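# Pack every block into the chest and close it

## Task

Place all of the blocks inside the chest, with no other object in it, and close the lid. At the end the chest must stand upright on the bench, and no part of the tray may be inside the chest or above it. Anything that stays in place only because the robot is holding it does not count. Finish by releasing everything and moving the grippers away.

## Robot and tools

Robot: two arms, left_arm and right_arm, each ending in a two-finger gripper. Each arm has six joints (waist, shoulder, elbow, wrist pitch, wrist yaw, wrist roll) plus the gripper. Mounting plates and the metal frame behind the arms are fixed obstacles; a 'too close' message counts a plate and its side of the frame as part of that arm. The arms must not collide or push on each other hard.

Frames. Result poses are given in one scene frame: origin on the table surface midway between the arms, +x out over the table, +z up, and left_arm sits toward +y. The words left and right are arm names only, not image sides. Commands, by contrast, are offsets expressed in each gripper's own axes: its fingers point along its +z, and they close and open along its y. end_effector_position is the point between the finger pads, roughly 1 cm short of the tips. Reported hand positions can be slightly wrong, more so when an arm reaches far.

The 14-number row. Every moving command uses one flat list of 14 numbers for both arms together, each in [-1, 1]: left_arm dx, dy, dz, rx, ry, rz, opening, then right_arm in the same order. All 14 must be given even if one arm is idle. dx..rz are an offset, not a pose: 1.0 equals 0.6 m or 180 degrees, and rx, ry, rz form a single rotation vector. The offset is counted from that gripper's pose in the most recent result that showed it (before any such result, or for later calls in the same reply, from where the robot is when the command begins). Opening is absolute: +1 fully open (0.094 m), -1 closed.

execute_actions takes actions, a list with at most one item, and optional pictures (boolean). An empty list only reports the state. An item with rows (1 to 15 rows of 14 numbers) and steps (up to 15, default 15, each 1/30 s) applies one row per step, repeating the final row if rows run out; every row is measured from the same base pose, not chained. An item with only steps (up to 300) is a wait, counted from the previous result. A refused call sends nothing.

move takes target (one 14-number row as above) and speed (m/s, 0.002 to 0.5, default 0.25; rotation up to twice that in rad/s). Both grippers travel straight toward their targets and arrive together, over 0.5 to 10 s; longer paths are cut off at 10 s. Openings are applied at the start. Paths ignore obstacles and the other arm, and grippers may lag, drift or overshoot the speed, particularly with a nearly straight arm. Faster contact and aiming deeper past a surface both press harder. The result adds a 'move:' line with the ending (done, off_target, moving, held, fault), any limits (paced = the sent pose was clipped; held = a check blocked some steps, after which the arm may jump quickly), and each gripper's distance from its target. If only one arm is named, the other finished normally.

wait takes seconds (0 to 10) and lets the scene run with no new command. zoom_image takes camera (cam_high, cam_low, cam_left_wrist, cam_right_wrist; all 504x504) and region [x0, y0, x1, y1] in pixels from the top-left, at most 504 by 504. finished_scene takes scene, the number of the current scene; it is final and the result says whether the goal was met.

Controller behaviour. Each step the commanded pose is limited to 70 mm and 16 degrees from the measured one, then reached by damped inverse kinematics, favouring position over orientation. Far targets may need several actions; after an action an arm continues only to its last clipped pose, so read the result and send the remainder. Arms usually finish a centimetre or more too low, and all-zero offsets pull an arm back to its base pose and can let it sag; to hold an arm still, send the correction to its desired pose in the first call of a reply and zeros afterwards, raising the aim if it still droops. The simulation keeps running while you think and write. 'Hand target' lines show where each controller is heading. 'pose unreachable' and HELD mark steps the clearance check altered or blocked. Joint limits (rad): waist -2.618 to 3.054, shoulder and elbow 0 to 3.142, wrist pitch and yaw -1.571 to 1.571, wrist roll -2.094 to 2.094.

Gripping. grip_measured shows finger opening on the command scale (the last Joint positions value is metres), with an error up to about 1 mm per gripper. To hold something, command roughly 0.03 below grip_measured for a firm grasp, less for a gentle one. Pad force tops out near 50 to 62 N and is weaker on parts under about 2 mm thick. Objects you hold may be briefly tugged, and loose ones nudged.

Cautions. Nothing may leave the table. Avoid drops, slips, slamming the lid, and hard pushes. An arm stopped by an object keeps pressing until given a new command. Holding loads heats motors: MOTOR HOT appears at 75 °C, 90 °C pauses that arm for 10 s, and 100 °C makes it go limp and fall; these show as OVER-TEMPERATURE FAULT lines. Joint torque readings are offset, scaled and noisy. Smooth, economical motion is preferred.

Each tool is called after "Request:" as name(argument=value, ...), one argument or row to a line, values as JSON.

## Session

Request:
execute_actions(
  actions=[],
)

Scene clock: 0.00 s of 5550.00 s.
left_arm: end_effector_position=(+0.5491, +0.4166, +0.2647) grip_measured=+1.000 end_effector_quat_wxyz=(+0.543, -0.593, +0.588, +0.090) | right_arm: end_effector_position=(+0.4589, +0.1489, +0.3266) grip_measured=+1.000 end_effector_quat_wxyz=(+0.323, +0.433, +0.704, +0.461)
Joint positions: left_arm=[ 0.065  1.607  1.444  0.039 -0.92  -1.093  0.094] | right_arm=[1.084 2.119 1.85  0.378 0.879 1.228 0.094]
Joint velocities: left_arm=[ 0.007  0.002 -0.037 -0.081 -0.022  0.007  0.   ] | right_arm=[-0.017 -0.012 -0.007  0.037 -0.037 -0.007  0.   ]
Joint torques (N m, as the arm reports them, + toward a larger angle): no reading
Hand target (left_arm): +0.548, +0.418, +0.271; -0.545, +0.593, -0.585, -0.092
Hand target (right_arm): +0.458, +0.150, +0.341; +0.321, +0.432, +0.699, +0.471

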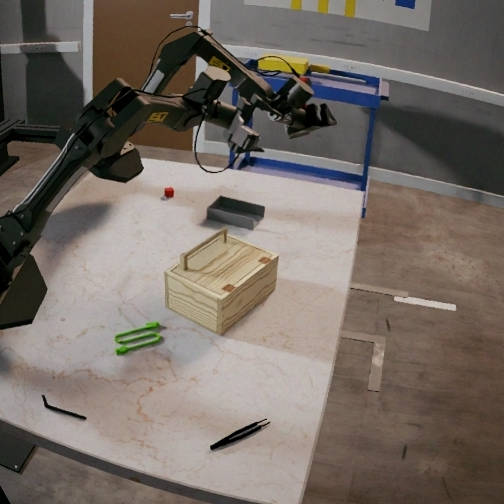

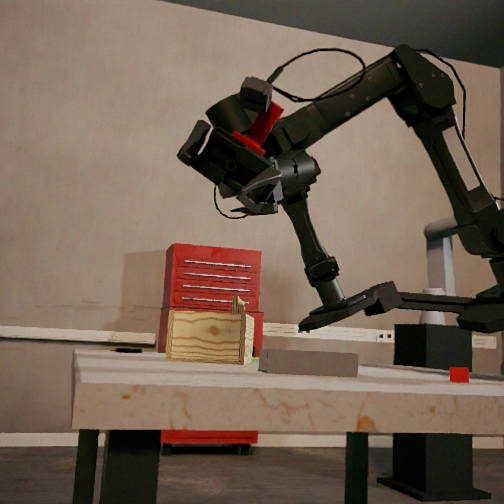

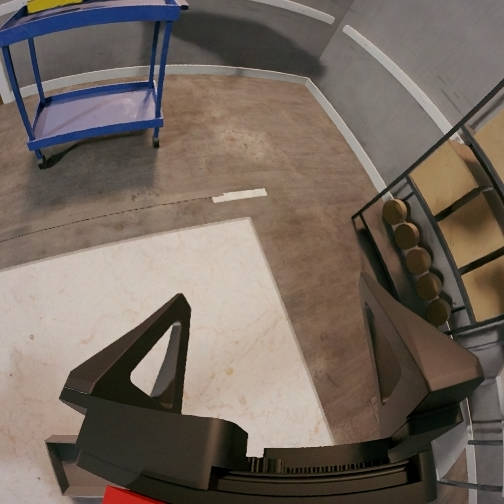

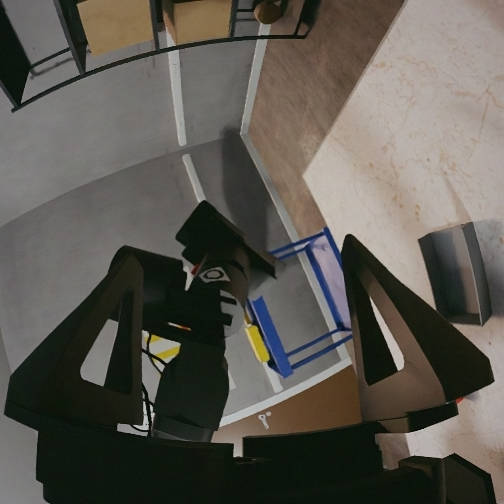

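Request:
move(
  target=[0,0,0,0,0,0,1,-0.19,-0.308,-0.173,0.234,0.368,-0.519,1],
  speed=0.2,
)

Request:
move(
  target=[0.174,0.395,-0.38,0.13,0.404,0.518,1,0,0,0,0,0,0,1],
  speed=0.2,
)

Scene clock: 25.27 s of 5550.00 s.
left_arm: end_effector_position=(+0.5491, +0.4166, +0.2647) grip_measured=+1.000 end_effector_quat_wxyz=(+0.543, -0.593, +0.588, +0.090) | right_arm: end_effector_position=(+0.3593, -0.0302, +0.1925) grip_measured=+1.000 end_effector_quat_wxyz=(-0.003, -0.387, +0.922, -0.002)
Joint positions: left_arm=[ 0.065  1.607  1.444  0.039 -0.92  -1.093  0.094] | right_arm=[ 0.86   2.041  2.065 -1.352  0.42   0.19   0.094]
Joint velocities: left_arm=[-0.012 -0.012 -0.017  0.022  0.022  0.022  0.   ] | right_arm=[ 0.012 -0.007 -0.002 -0.051  0.007  0.022  0.   ]
Joint torques (N m, as the arm reports them, + toward a larger angle): left_arm=[-0.31 -9.89  6.68  1.62 -0.24 -0.07] | right_arm=[  3.96 -10.47   7.93   0.33   0.18  -0.06]
Hand target (left_arm): +0.549, +0.417, +0.265; -0.543, +0.593, -0.588, -0.090
Hand target (right_arm): +0.365, -0.029, +0.198; +0.007, -0.389, +0.921, -0.004
Off the commanded pose (left_arm): 0.000 m, 0 deg.
Off the commanded pose (right_arm): 0.007 m, 1 deg.
After step 90, 16.43 s passed at rest.
move: done

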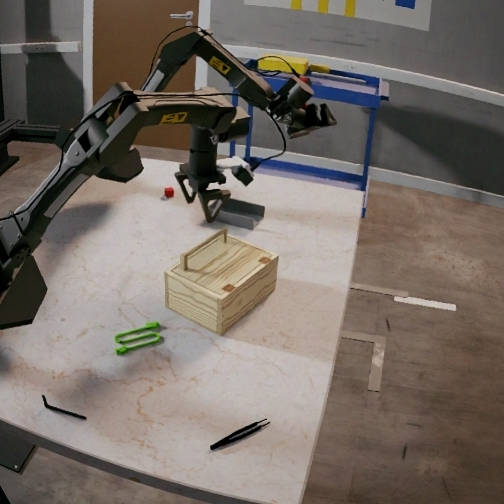

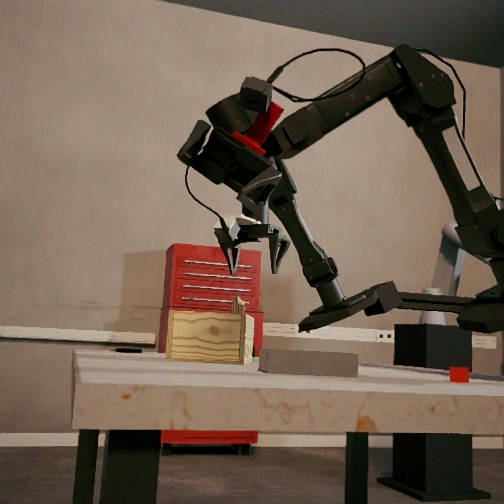

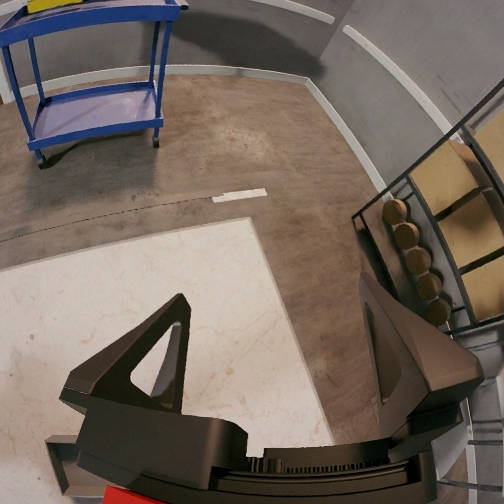

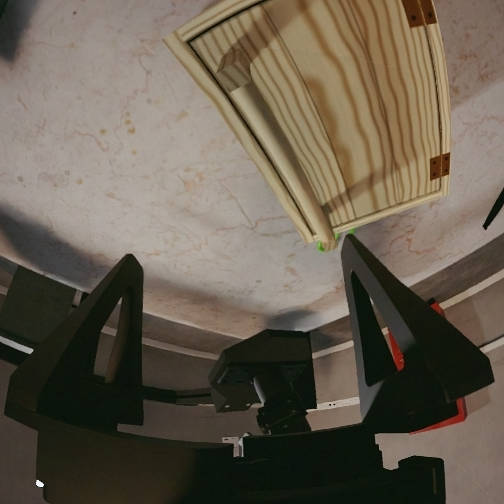

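Scene clock: 30.97 s of 5550.00 s.
left_arm: end_effector_position=(+0.2792, +0.2527, +0.1484) grip_measured=+1.000 end_effector_quat_wxyz=(+0.020, +0.139, +0.990, +0.006) | right_arm: end_effector_position=(+0.3592, -0.0303, +0.1925) grip_measured=+1.000 end_effector_quat_wxyz=(-0.003, -0.387, +0.922, -0.002)
Joint positions: left_arm=[-0.13   1.155  0.917 -0.83  -0.167  0.067  0.094] | right_arm=[ 0.86   2.041  2.065 -1.352  0.42   0.19   0.094]
Joint velocities: left_arm=[-0.007 -0.012 -0.017 -0.022 -0.095  0.022  0.   ] | right_arm=[ 0.002 -0.012  0.002  0.037 -0.007  0.022  0.   ]
Joint torques (N m, as the arm reports them, + toward a larger angle): left_arm=[-1.41 -4.5   5.12  0.39  0.13  0.01] | right_arm=[  3.88 -10.69   5.55   0.41   0.01   0.01]
Hand target (left_arm): +0.272, +0.248, +0.145; +0.007, +0.151, +0.989, -0.002
Hand target (right_arm): +0.359, -0.030, +0.192; -0.003, -0.387, +0.922, -0.002
Off the commanded pose (left_arm): 0.010 m, 2 deg.
Off the commanded pose (right_arm): 0.000 m, 0 deg.
move: done

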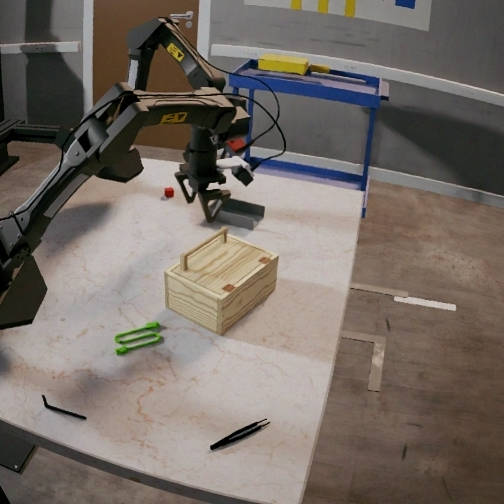

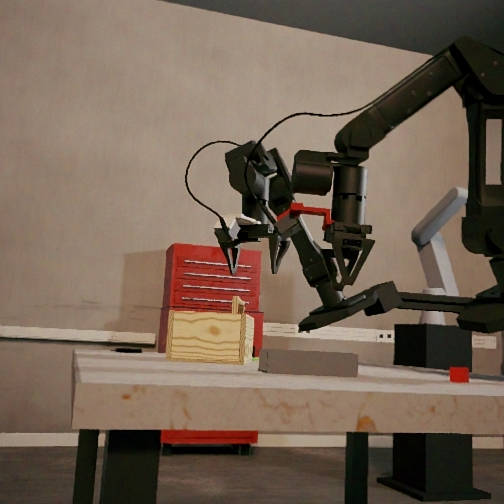

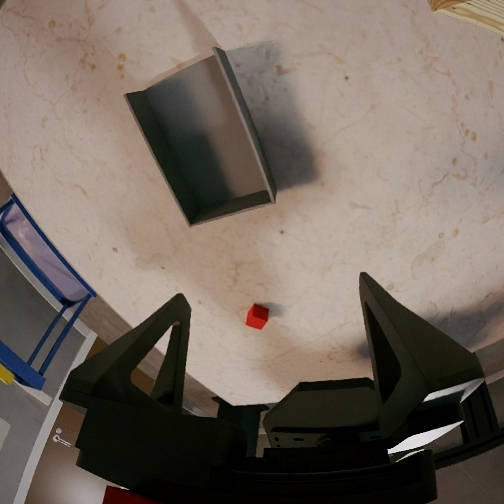

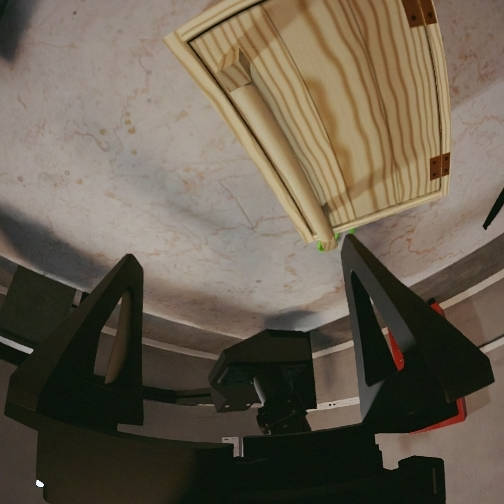

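Request:
move(
  target=[0.15,0.015,0.1,0,0,0,0.3,-0.05,-0.037,0.09,0,0,-0.165,0.3],
  speed=0.12,
)

Scene clock: 38.43 s of 5550.00 s.
left_arm: end_effector_position=(+0.1967, +0.2852, +0.0841) grip_measured=+0.302 end_effector_quat_wxyz=(+0.009, +0.139, +0.990, +0.010) | right_arm: end_effector_position=(+0.3883, -0.0339, +0.1319) grip_measured=+0.303 end_effector_quat_wxyz=(-0.021, -0.611, +0.791, -0.013)
Joint positions: left_arm=[ 0.014  1.009  0.474 -0.539 -0.107  0.19   0.061] | right_arm=[ 0.752  2.166  2.1   -1.259  0.406 -0.429  0.061]
Joint velocities: left_arm=[-0.002 -0.012 -0.017  0.066 -0.022  0.022  0.   ] | right_arm=[-0.002  0.007 -0.017  0.022 -0.007  0.007  0.   ]
Joint torques (N m, as the arm reports them, + toward a larger angle): left_arm=[ 0.29 -4.43  3.73  0.67  0.17  0.03] | right_arm=[  4.09 -11.59   7.94   0.5   -0.18  -0.08]
Hand target (left_arm): +0.197, +0.284, +0.084; +0.020, +0.138, +0.990, +0.005
Hand target (right_arm): +0.395, -0.025, +0.138; -0.004, -0.610, +0.792, -0.001
Off the commanded pose (left_arm): 0.002 m, 1 deg.
Off the commanded pose (right_arm): 0.013 m, 2 deg.
After step 90, 1.77 s passed at rest.
move: off_target (right_arm)

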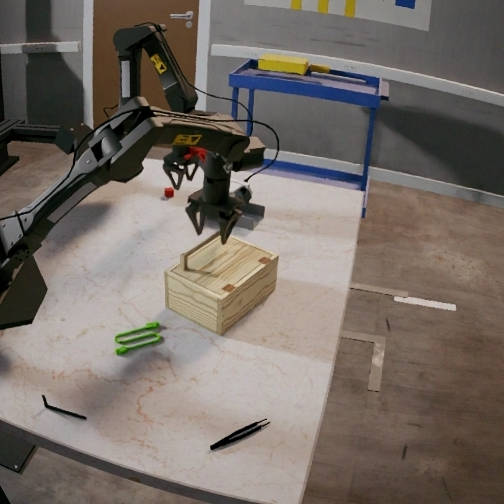

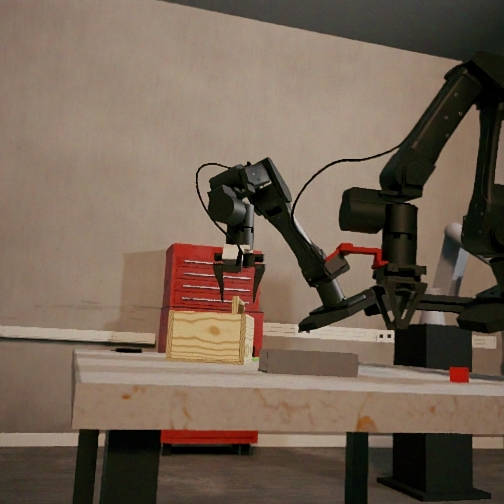

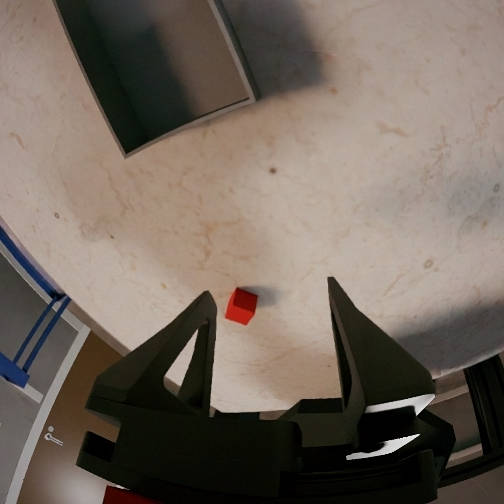

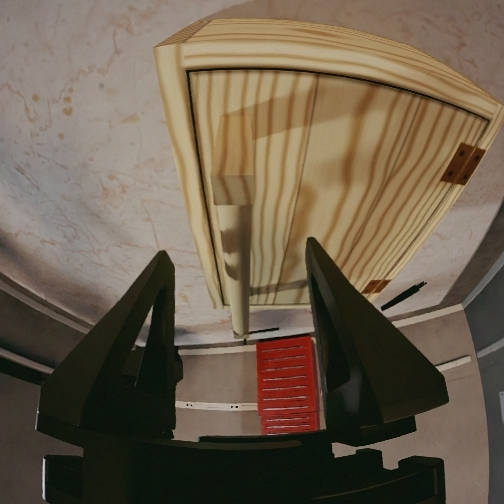

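Request:
move(
  target=[0.075,0.028,0.108,0,0,0,0.3,0.05,0,0.04,0,0,0,0.3],
  speed=0.08,
)

Scene clock: 43.93 s of 5550.00 s.
left_arm: end_effector_position=(+0.1666, +0.3145, +0.0236) grip_measured=+0.302 end_effector_quat_wxyz=(+0.013, +0.138, +0.990, +0.017) | right_arm: end_effector_position=(+0.3764, -0.0615, +0.1066) grip_measured=+0.302 end_effector_quat_wxyz=(-0.029, -0.614, +0.789, -0.017)
Joint positions: left_arm=[ 0.207  1.217  0.259 -0.094 -0.025  0.358  0.061] | right_arm=[ 0.711  2.069  1.841 -1.1    0.401 -0.471  0.061]
Joint velocities: left_arm=[-0.022 -0.012  0.017 -0.037 -0.051 -0.066  0.001] | right_arm=[-0.012 -0.012  0.002  0.007  0.022 -0.051  0.   ]
Joint torques (N m, as the arm reports them, + toward a larger angle): left_arm=[ 0.62 -2.56  1.67  0.72  0.17  0.01] | right_arm=[  2.88 -12.84   4.01   0.5   -0.08  -0.09]
Hand target (left_arm): +0.159, +0.313, +0.020; +0.008, +0.138, +0.990, +0.009
Hand target (right_arm): +0.380, -0.064, +0.109; -0.022, -0.611, +0.791, -0.013
Off the commanded pose (left_arm): 0.009 m, 1 deg.
Off the commanded pose (right_arm): 0.005 m, 1 deg.
After step 90, 0.80 s passed at rest.
move: done

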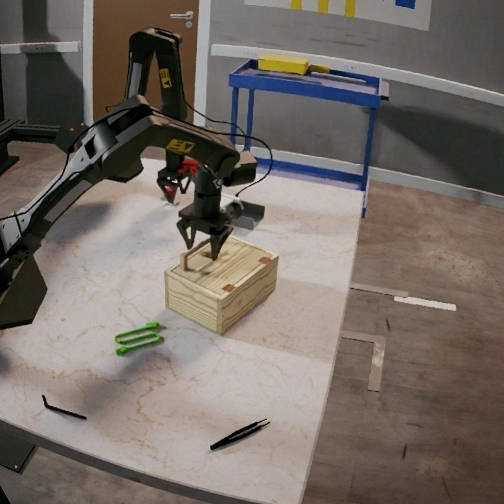

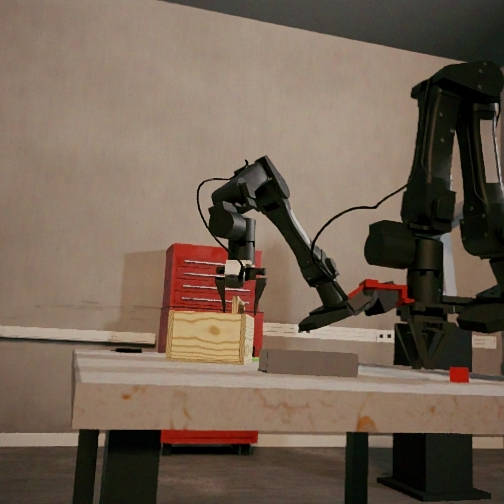

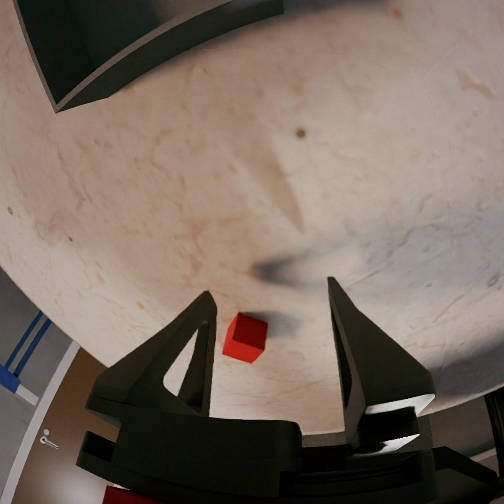

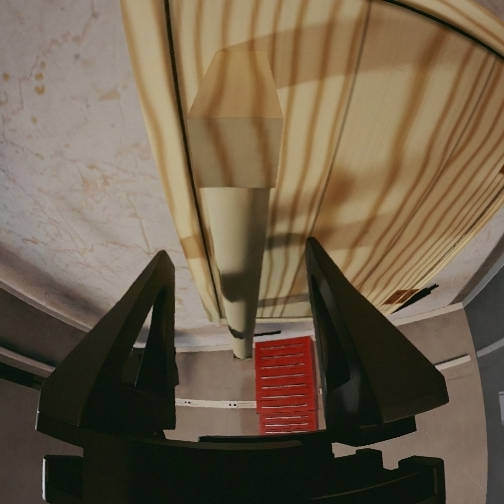

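Request:
move(
  target=[0.045,0.015,0.015,0,0,0,0.3,0.02,0,0,0,0,0,0.3],
  speed=0.06,
)

Request:
execute_actions(
  actions=[
    {"rows":[[0,0,0,0,0,0,-1,0,0,0,0,0,0,-1]],"steps":15},
  ],
)

Scene clock: 48.97 s of 5550.00 s.
left_arm: end_effector_position=(+0.1512, +0.3322, +0.0176) grip_measured=+0.302 end_effector_quat_wxyz=(+0.018, +0.137, +0.990, +0.025) | right_arm: end_effector_position=(+0.3744, -0.0655, +0.1063) grip_measured=+0.302 end_effector_quat_wxyz=(-0.024, -0.613, +0.789, -0.017)
Joint positions: left_arm=[ 0.321  1.227  0.191 -0.003  0.019  0.455  0.061] | right_arm=[ 0.708  2.04   1.791 -1.067  0.401 -0.476  0.061]
Joint velocities: left_arm=[ 0.002  0.007 -0.002 -0.022 -0.022  0.007  0.   ] | right_arm=[ 0.007 -0.007  0.002  0.022 -0.022 -0.022  0.   ]
Joint torques (N m, as the arm reports them, + toward a larger angle): left_arm=[ 0.98 -1.92  1.3   0.67  0.17  0.05] | right_arm=[  2.81 -12.44   3.64   0.27  -0.02  -0.07]
Hand target (left_arm): +0.143, +0.330, +0.015; +0.013, +0.137, +0.990, +0.016
Hand target (right_arm): +0.374, -0.073, +0.107; -0.029, -0.614, +0.789, -0.017
Off the commanded pose (left_arm): 0.009 m, 1 deg.
Off the commanded pose (right_arm): 0.008 m, 1 deg.
After step 90, 1.00 s passed at rest.
move: done

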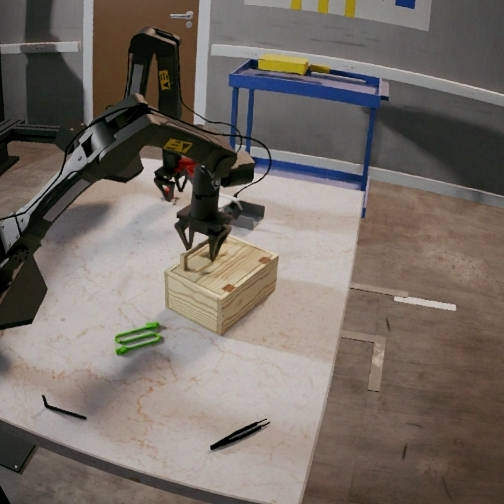

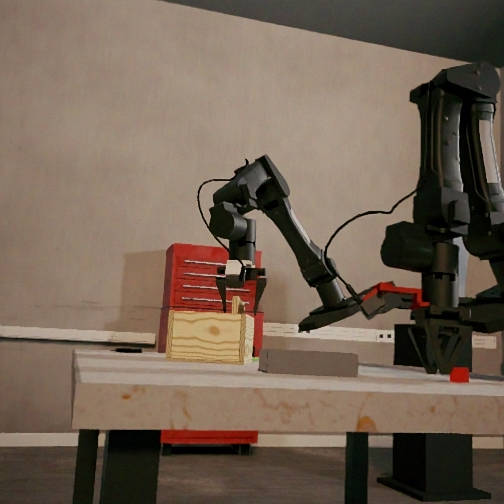

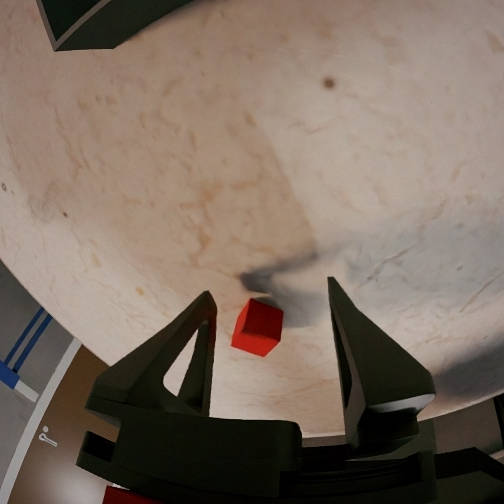

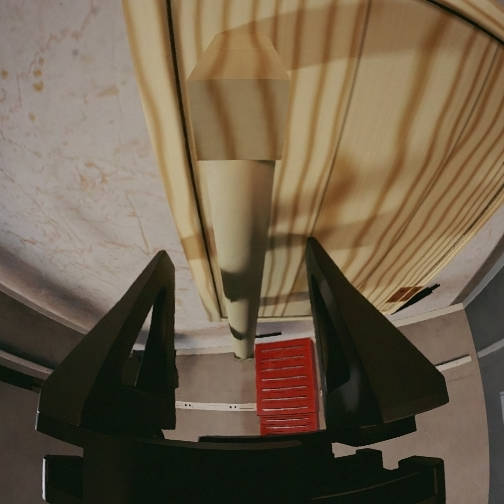

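Scene clock: 49.47 s of 5550.00 s.
left_arm: end_effector_position=(+0.1512, +0.3322, +0.0176) grip_measured=-0.997 end_effector_quat_wxyz=(+0.018, +0.137, +0.990, +0.025) | right_arm: end_effector_position=(+0.3760, -0.0670, +0.1058) grip_measured=-0.805 end_effector_quat_wxyz=(-0.024, -0.612, +0.790, -0.019)
Joint positions: left_arm=[ 0.321  1.227  0.191 -0.003  0.019  0.456  0.   ] | right_arm=[ 0.705  2.04   1.791 -1.066  0.406 -0.476  0.009]
Joint velocities: left_arm=[-0.002 -0.007 -0.032 -0.007  0.051  0.007  0.   ] | right_arm=[ 0.007  0.007 -0.007  0.007 -0.037 -0.051 -0.   ]
Joint torques (N m, as the arm reports them, + toward a larger angle): left_arm=[ 0.34 -2.89  2.59  0.52 -0.01  0.  ] | right_arm=[  3.8  -10.98   5.37   0.31  -0.03   0.  ]
Hand target (left_arm): +0.151, +0.332, +0.018; +0.018, +0.137, +0.990, +0.025
Hand target (right_arm): +0.374, -0.065, +0.106; -0.024, -0.613, +0.789, -0.016
Off the commanded pose (left_arm): 0.000 m, 0 deg.
Off the commanded pose (right_arm): 0.002 m, 0 deg.
Steps of this call (steps 1 to 15: all 15 steps of this action). Readings (end_effector_position):
1: left_arm (+0.1512, +0.3322, +0.0176) | right_arm (+0.3745, -0.0656, +0.1063)
2: left_arm (+0.1512, +0.3322, +0.0176) | right_arm (+0.3748, -0.0658, +0.1063)
4: left_arm (+0.1512, +0.3322, +0.0176) | right_arm (+0.3754, -0.0662, +0.1062)
8: left_arm (+0.1512, +0.3322, +0.0176) | right_arm (+0.3760, -0.0670, +0.1058)
15: the state above

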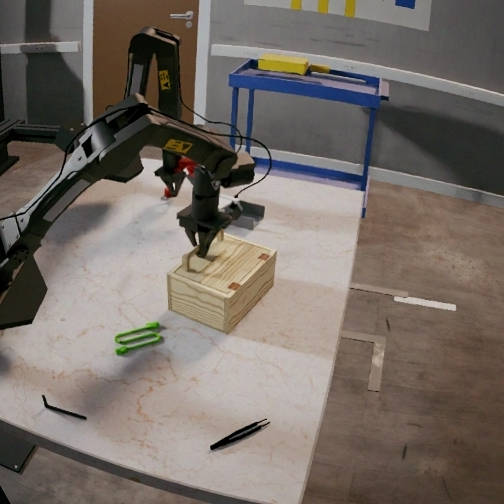

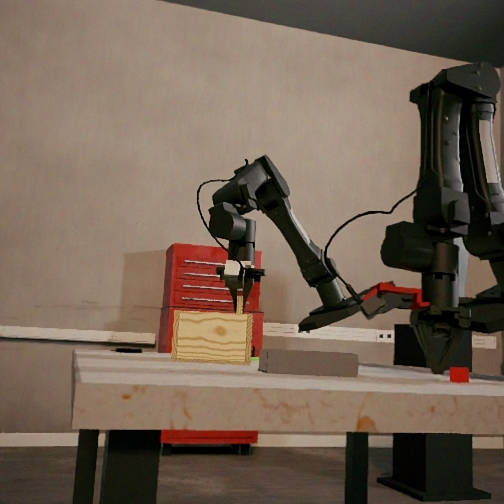

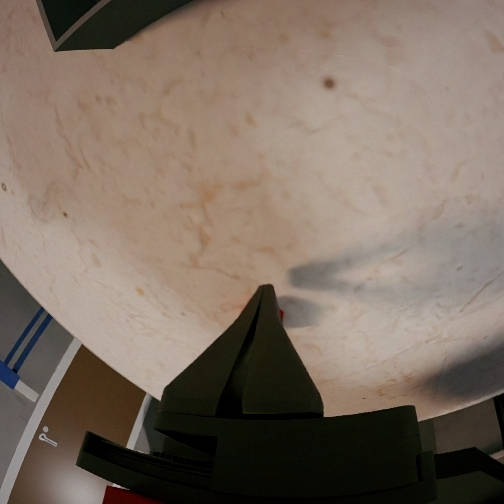

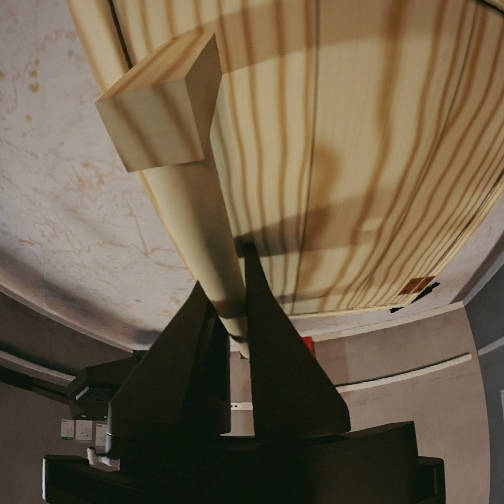

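Request:
execute_actions(
  actions=[
    {"rows":[[0,0,0,0,0,0,0.3,0,0,0,0,0,0,-1]],"steps":10},
  ],
  pictures=false,
)

Request:
move(
  target=[0.05,0,0.005,0,0.15,0,0.3,0,-0.045,-0.087,-0.167,0,0,-1],
  speed=0.06,
)

Request:
move(
  target=[0,0,0,0,0,0,0.3,0,-0.045,-0.087,-0.167,0,0,-1],
  speed=0.06,
)

Request:
move(
  target=[0,0,0,0,0,0,0.3,0,-0.045,-0.087,-0.167,0,0,-1],
  speed=0.06,
)

Scene clock: 57.53 s of 5550.00 s.
left_arm: end_effector_position=(+0.1512, +0.3322, +0.0176) grip_measured=+0.298 end_effector_quat_wxyz=(+0.018, +0.137, +0.990, +0.025) | right_arm: end_effector_position=(+0.3760, -0.0670, +0.1058) grip_measured=-0.805 end_effector_quat_wxyz=(-0.024, -0.612, +0.790, -0.019)
Joint positions: left_arm=[ 0.321  1.227  0.191 -0.003  0.019  0.456  0.061] | right_arm=[ 0.705  2.04   1.791 -1.066  0.406 -0.476  0.009]
Joint velocities: left_arm=[-0.012  0.002  0.007 -0.007 -0.022  0.037 -0.   ] | right_arm=[-0.007 -0.022  0.007 -0.007 -0.022 -0.051  0.   ]
Joint torques (N m, as the arm reports them, + toward a larger angle): left_arm=[ 0.35 -2.93  2.65  0.57 -0.02 -0.06] | right_arm=[  3.56 -10.98   5.37   0.32   0.03   0.01]
Hand target (left_arm): +0.151, +0.332, +0.018; +0.018, +0.137, +0.990, +0.025
Hand target (right_arm): +0.376, -0.067, +0.106; -0.024, -0.612, +0.790, -0.019
Off the commanded pose (left_arm): 0.000 m, 0 deg.
Off the commanded pose (right_arm): 0.000 m, 0 deg.
Steps of this call (steps 1 to 90: nothing new was sent; then 4.73 s passed at rest; steps 91 to 100: all 10 steps of this action). Readings (end_effector_position):
91: left_arm (+0.1512, +0.3322, +0.0176) | right_arm (+0.3760, -0.0670, +0.1058)
92: left_arm (+0.1512, +0.3322, +0.0176) | right_arm (+0.3760, -0.0670, +0.1058)
94: left_arm (+0.1512, +0.3322, +0.0176) | right_arm (+0.3760, -0.0670, +0.1058)
98: left_arm (+0.1512, +0.3322, +0.0176) | right_arm (+0.3760, -0.0670, +0.1058)
100: the state above

Scene clock: 62.43 s of 5550.00 s.
left_arm: end_effector_position=(+0.1164, +0.3402, +0.0155) grip_measured=+0.298 end_effector_quat_wxyz=(-0.213, +0.126, +0.968, +0.049) | right_arm: end_effector_position=(+0.3954, -0.0751, +0.1425) grip_measured=-0.806 end_effector_quat_wxyz=(-0.129, -0.577, +0.789, +0.166)
Joint positions: left_arm=[ 0.22   1.529  0.48  -0.438 -0.178  0.318  0.061] | right_arm=[ 0.527  2.244  2.363 -1.566 -0.027 -0.585  0.009]
Joint velocities: left_arm=[ 0.002 -0.002 -0.012 -0.022 -0.066 -0.037  0.   ] | right_arm=[ 0.012 -0.027 -0.002 -0.007 -0.007 -0.022 -0.001]
Joint torques (N m, as the arm reports them, + toward a larger angle): left_arm=[-0.56 -3.75  3.61 -0.43 -0.19 -0.15] | right_arm=[  2.35 -14.2    7.06  -0.06  -0.75  -0.31]
Hand target (left_arm): +0.123, +0.341, +0.015; -0.214, +0.128, +0.967, +0.054
Hand target (right_arm): +0.402, -0.072, +0.155; -0.107, -0.581, +0.785, +0.188
Off the commanded pose (left_arm): 0.006 m, 1 deg.
Off the commanded pose (right_arm): 0.018 m, 7 deg.
joint sent to its limit (right arm) — the command would take joint 4 (wrist pitch) past its lower limit, so that joint was sent only as far as its limit.
move: off_target (right_arm)

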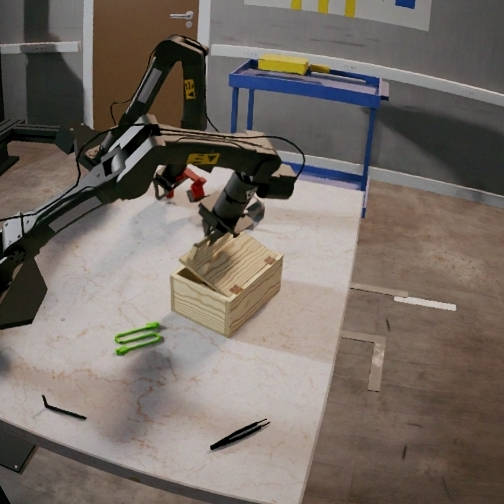

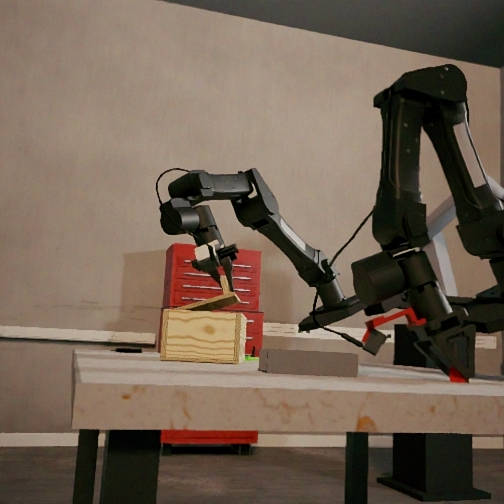

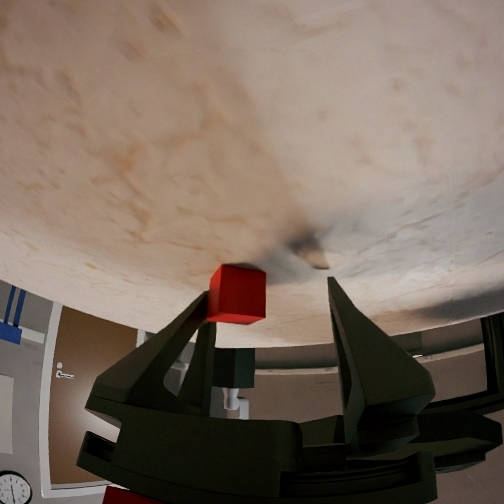

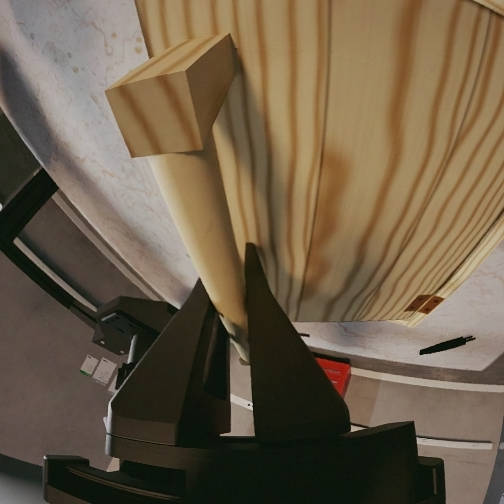

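Scene clock: 67.13 s of 5550.00 s.
left_arm: end_effector_position=(+0.1164, +0.3402, +0.0155) grip_measured=+0.298 end_effector_quat_wxyz=(-0.213, +0.126, +0.968, +0.049) | right_arm: end_effector_position=(+0.4322, -0.0882, +0.1721) grip_measured=-0.805 end_effector_quat_wxyz=(-0.092, -0.448, +0.821, +0.341)
Joint positions: left_arm=[ 0.22   1.529  0.48  -0.438 -0.178  0.318  0.061] | right_arm=[ 0.319  2.206  2.399 -1.566 -0.451 -0.583  0.009]
Joint velocities: left_arm=[ 0.012  0.002 -0.007  0.11  -0.022 -0.051  0.   ] | right_arm=[-0.027 -0.002 -0.007  0.051 -0.066 -0.007  0.001]
Joint torques (N m, as the arm reports them, + toward a larger angle): left_arm=[ 0.12 -4.56  1.97 -0.28 -0.08 -0.03] | right_arm=[  1.16 -13.16   6.76  -0.01  -0.72  -0.53]
Hand target (left_arm): +0.116, +0.340, +0.016; -0.213, +0.126, +0.968, +0.049
Hand target (right_arm): +0.439, -0.090, +0.177; -0.070, -0.463, +0.809, +0.355
Off the commanded pose (left_arm): 0.000 m, 0 deg.
Off the commanded pose (right_arm): 0.010 m, 26 deg; orientation clipped at the last step of the last action.
joint sent to its limit (right arm) — the command would take joint 4 (wrist pitch) past its lower limit, so that joint was sent only as far as its limit.
move: off_target (right_arm); limits=paced

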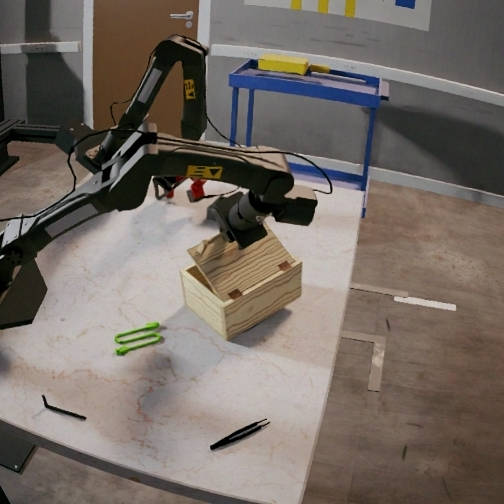

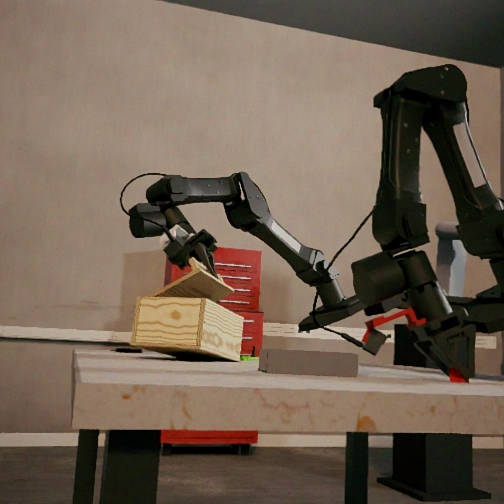

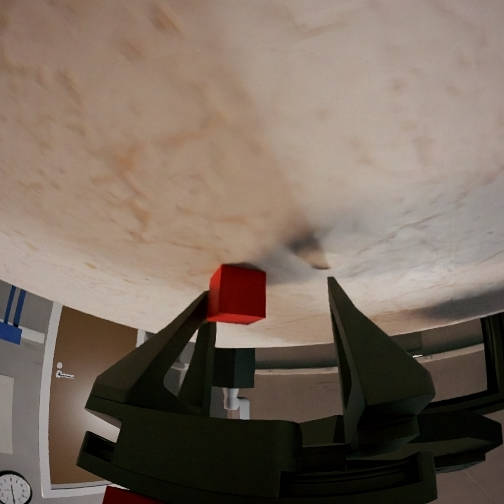

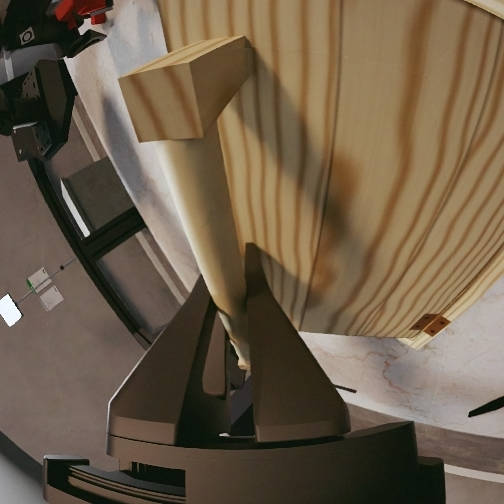

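Scene clock: 71.80 s of 5550.00 s.
left_arm: end_effector_position=(+0.1164, +0.3402, +0.0155) grip_measured=+0.298 end_effector_quat_wxyz=(-0.213, +0.126, +0.968, +0.049) | right_arm: end_effector_position=(+0.4750, -0.1177, +0.2022) grip_measured=-0.805 end_effector_quat_wxyz=(-0.048, -0.281, +0.802, +0.525)
Joint positions: left_arm=[ 0.22   1.529  0.48  -0.438 -0.178  0.318  0.061] | right_arm=[ 0.088  2.201  2.359 -1.566 -0.946 -0.585  0.009]
Joint velocities: left_arm=[-0.007 -0.012 -0.002  0.051  0.022  0.007  0.001] | right_arm=[-0.022  0.017 -0.002  0.022 -0.022 -0.007  0.   ]
Joint torques (N m, as the arm reports them, + toward a larger angle): left_arm=[ 0.08 -4.73  1.72 -0.3  -0.13 -0.03] | right_arm=[  0.47 -12.73   3.54  -0.08  -0.46  -0.74]
Hand target (left_arm): +0.116, +0.340, +0.016; -0.213, +0.126, +0.968, +0.049
Hand target (right_arm): +0.473, -0.123, +0.192; -0.038, -0.304, +0.795, +0.524
Off the commanded pose (left_arm): 0.000 m, 0 deg.
Off the commanded pose (right_arm): 0.010 m, 26 deg; orientation clipped at the last step of the last action.
joint sent to its limit (right arm) — the command would take joint 4 (wrist pitch) past its lower limit, so that joint was sent only as far as its limit.
move: off_target (right_arm); limits=paced

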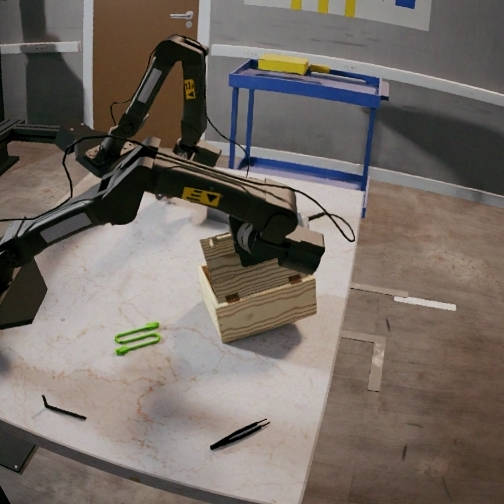

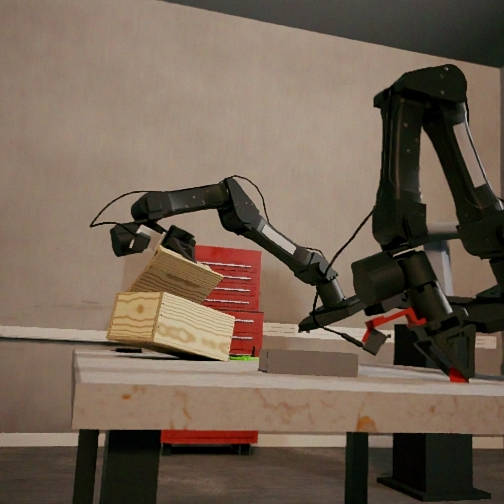

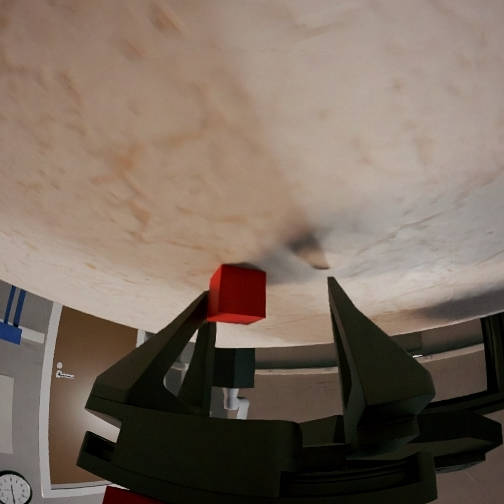

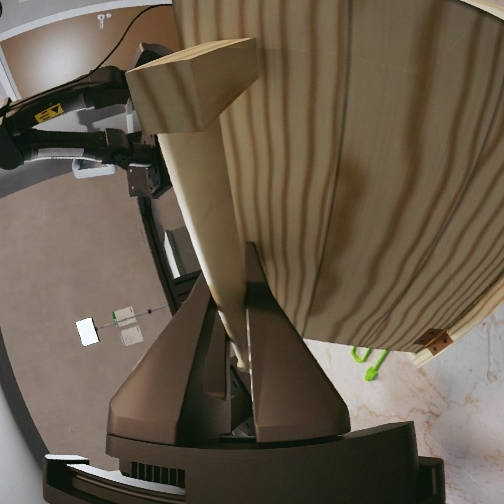

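Request:
move(
  target=[0,0,0,0,0,0,-1,0.09,-0.058,0.195,0.358,-0.033,0.192,-1],
  speed=0.05,
)

Scene clock: 91.37 s of 5550.00 s.
left_arm: end_effector_position=(+0.1164, +0.3402, +0.0155) grip_measured=-0.459 end_effector_quat_wxyz=(-0.213, +0.126, +0.968, +0.049) | right_arm: end_effector_position=(+0.4226, -0.0727, +0.1225) grip_measured=-0.804 end_effector_quat_wxyz=(-0.005, -0.062, +0.990, +0.130)
Joint positions: left_arm=[ 0.22   1.529  0.48  -0.438 -0.178  0.318  0.025] | right_arm=[ 0.529  1.901  1.701 -0.863  0.09   0.491  0.009]
Joint velocities: left_arm=[-0.027  0.007  0.012  0.022  0.022  0.007 -0.   ] | right_arm=[-0.002 -0.007 -0.002  0.051  0.037 -0.051  0.001]
Joint torques (N m, as the arm reports them, + toward a larger angle): left_arm=[ 0.19 -4.67  1.84 -0.32 -0.08 -0.02] | right_arm=[  4.55 -11.78   7.6    0.17   0.07   0.16]
Hand target (left_arm): +0.116, +0.340, +0.016; -0.213, +0.126, +0.968, +0.049
Hand target (right_arm): +0.419, -0.070, +0.133; -0.007, -0.063, +0.990, +0.125
Off the commanded pose (left_arm): 0.000 m, 0 deg.
Off the commanded pose (right_arm): 0.030 m, 17 deg.
After step 90, 6.30 s passed at rest.
move: off_target (right_arm; path cut at 10 s)

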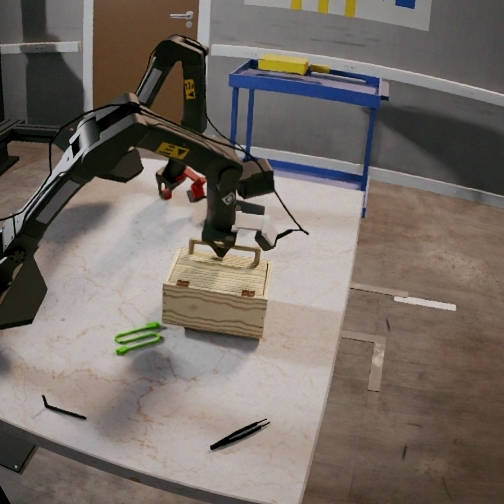

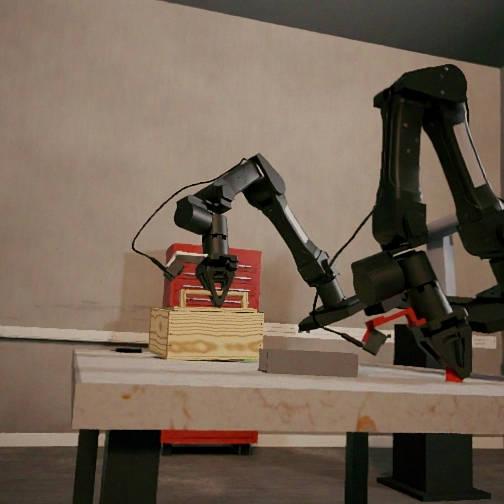

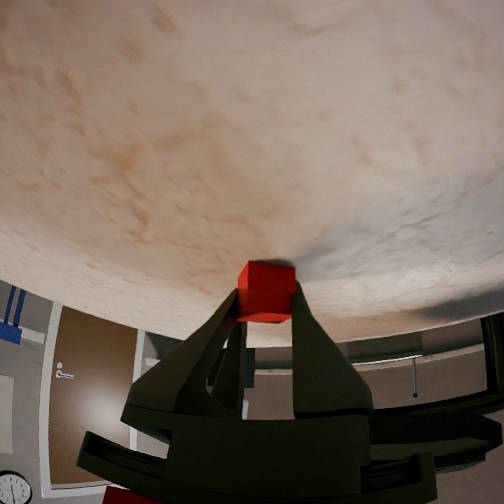

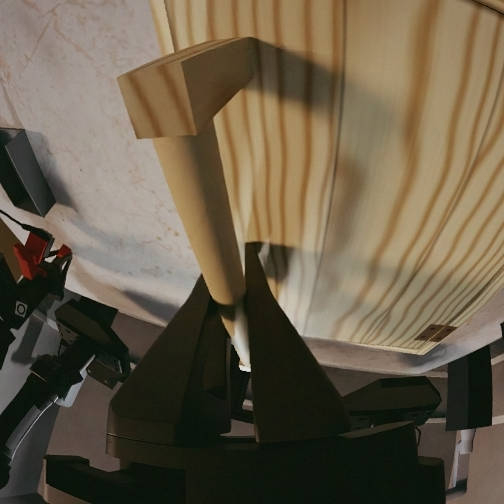

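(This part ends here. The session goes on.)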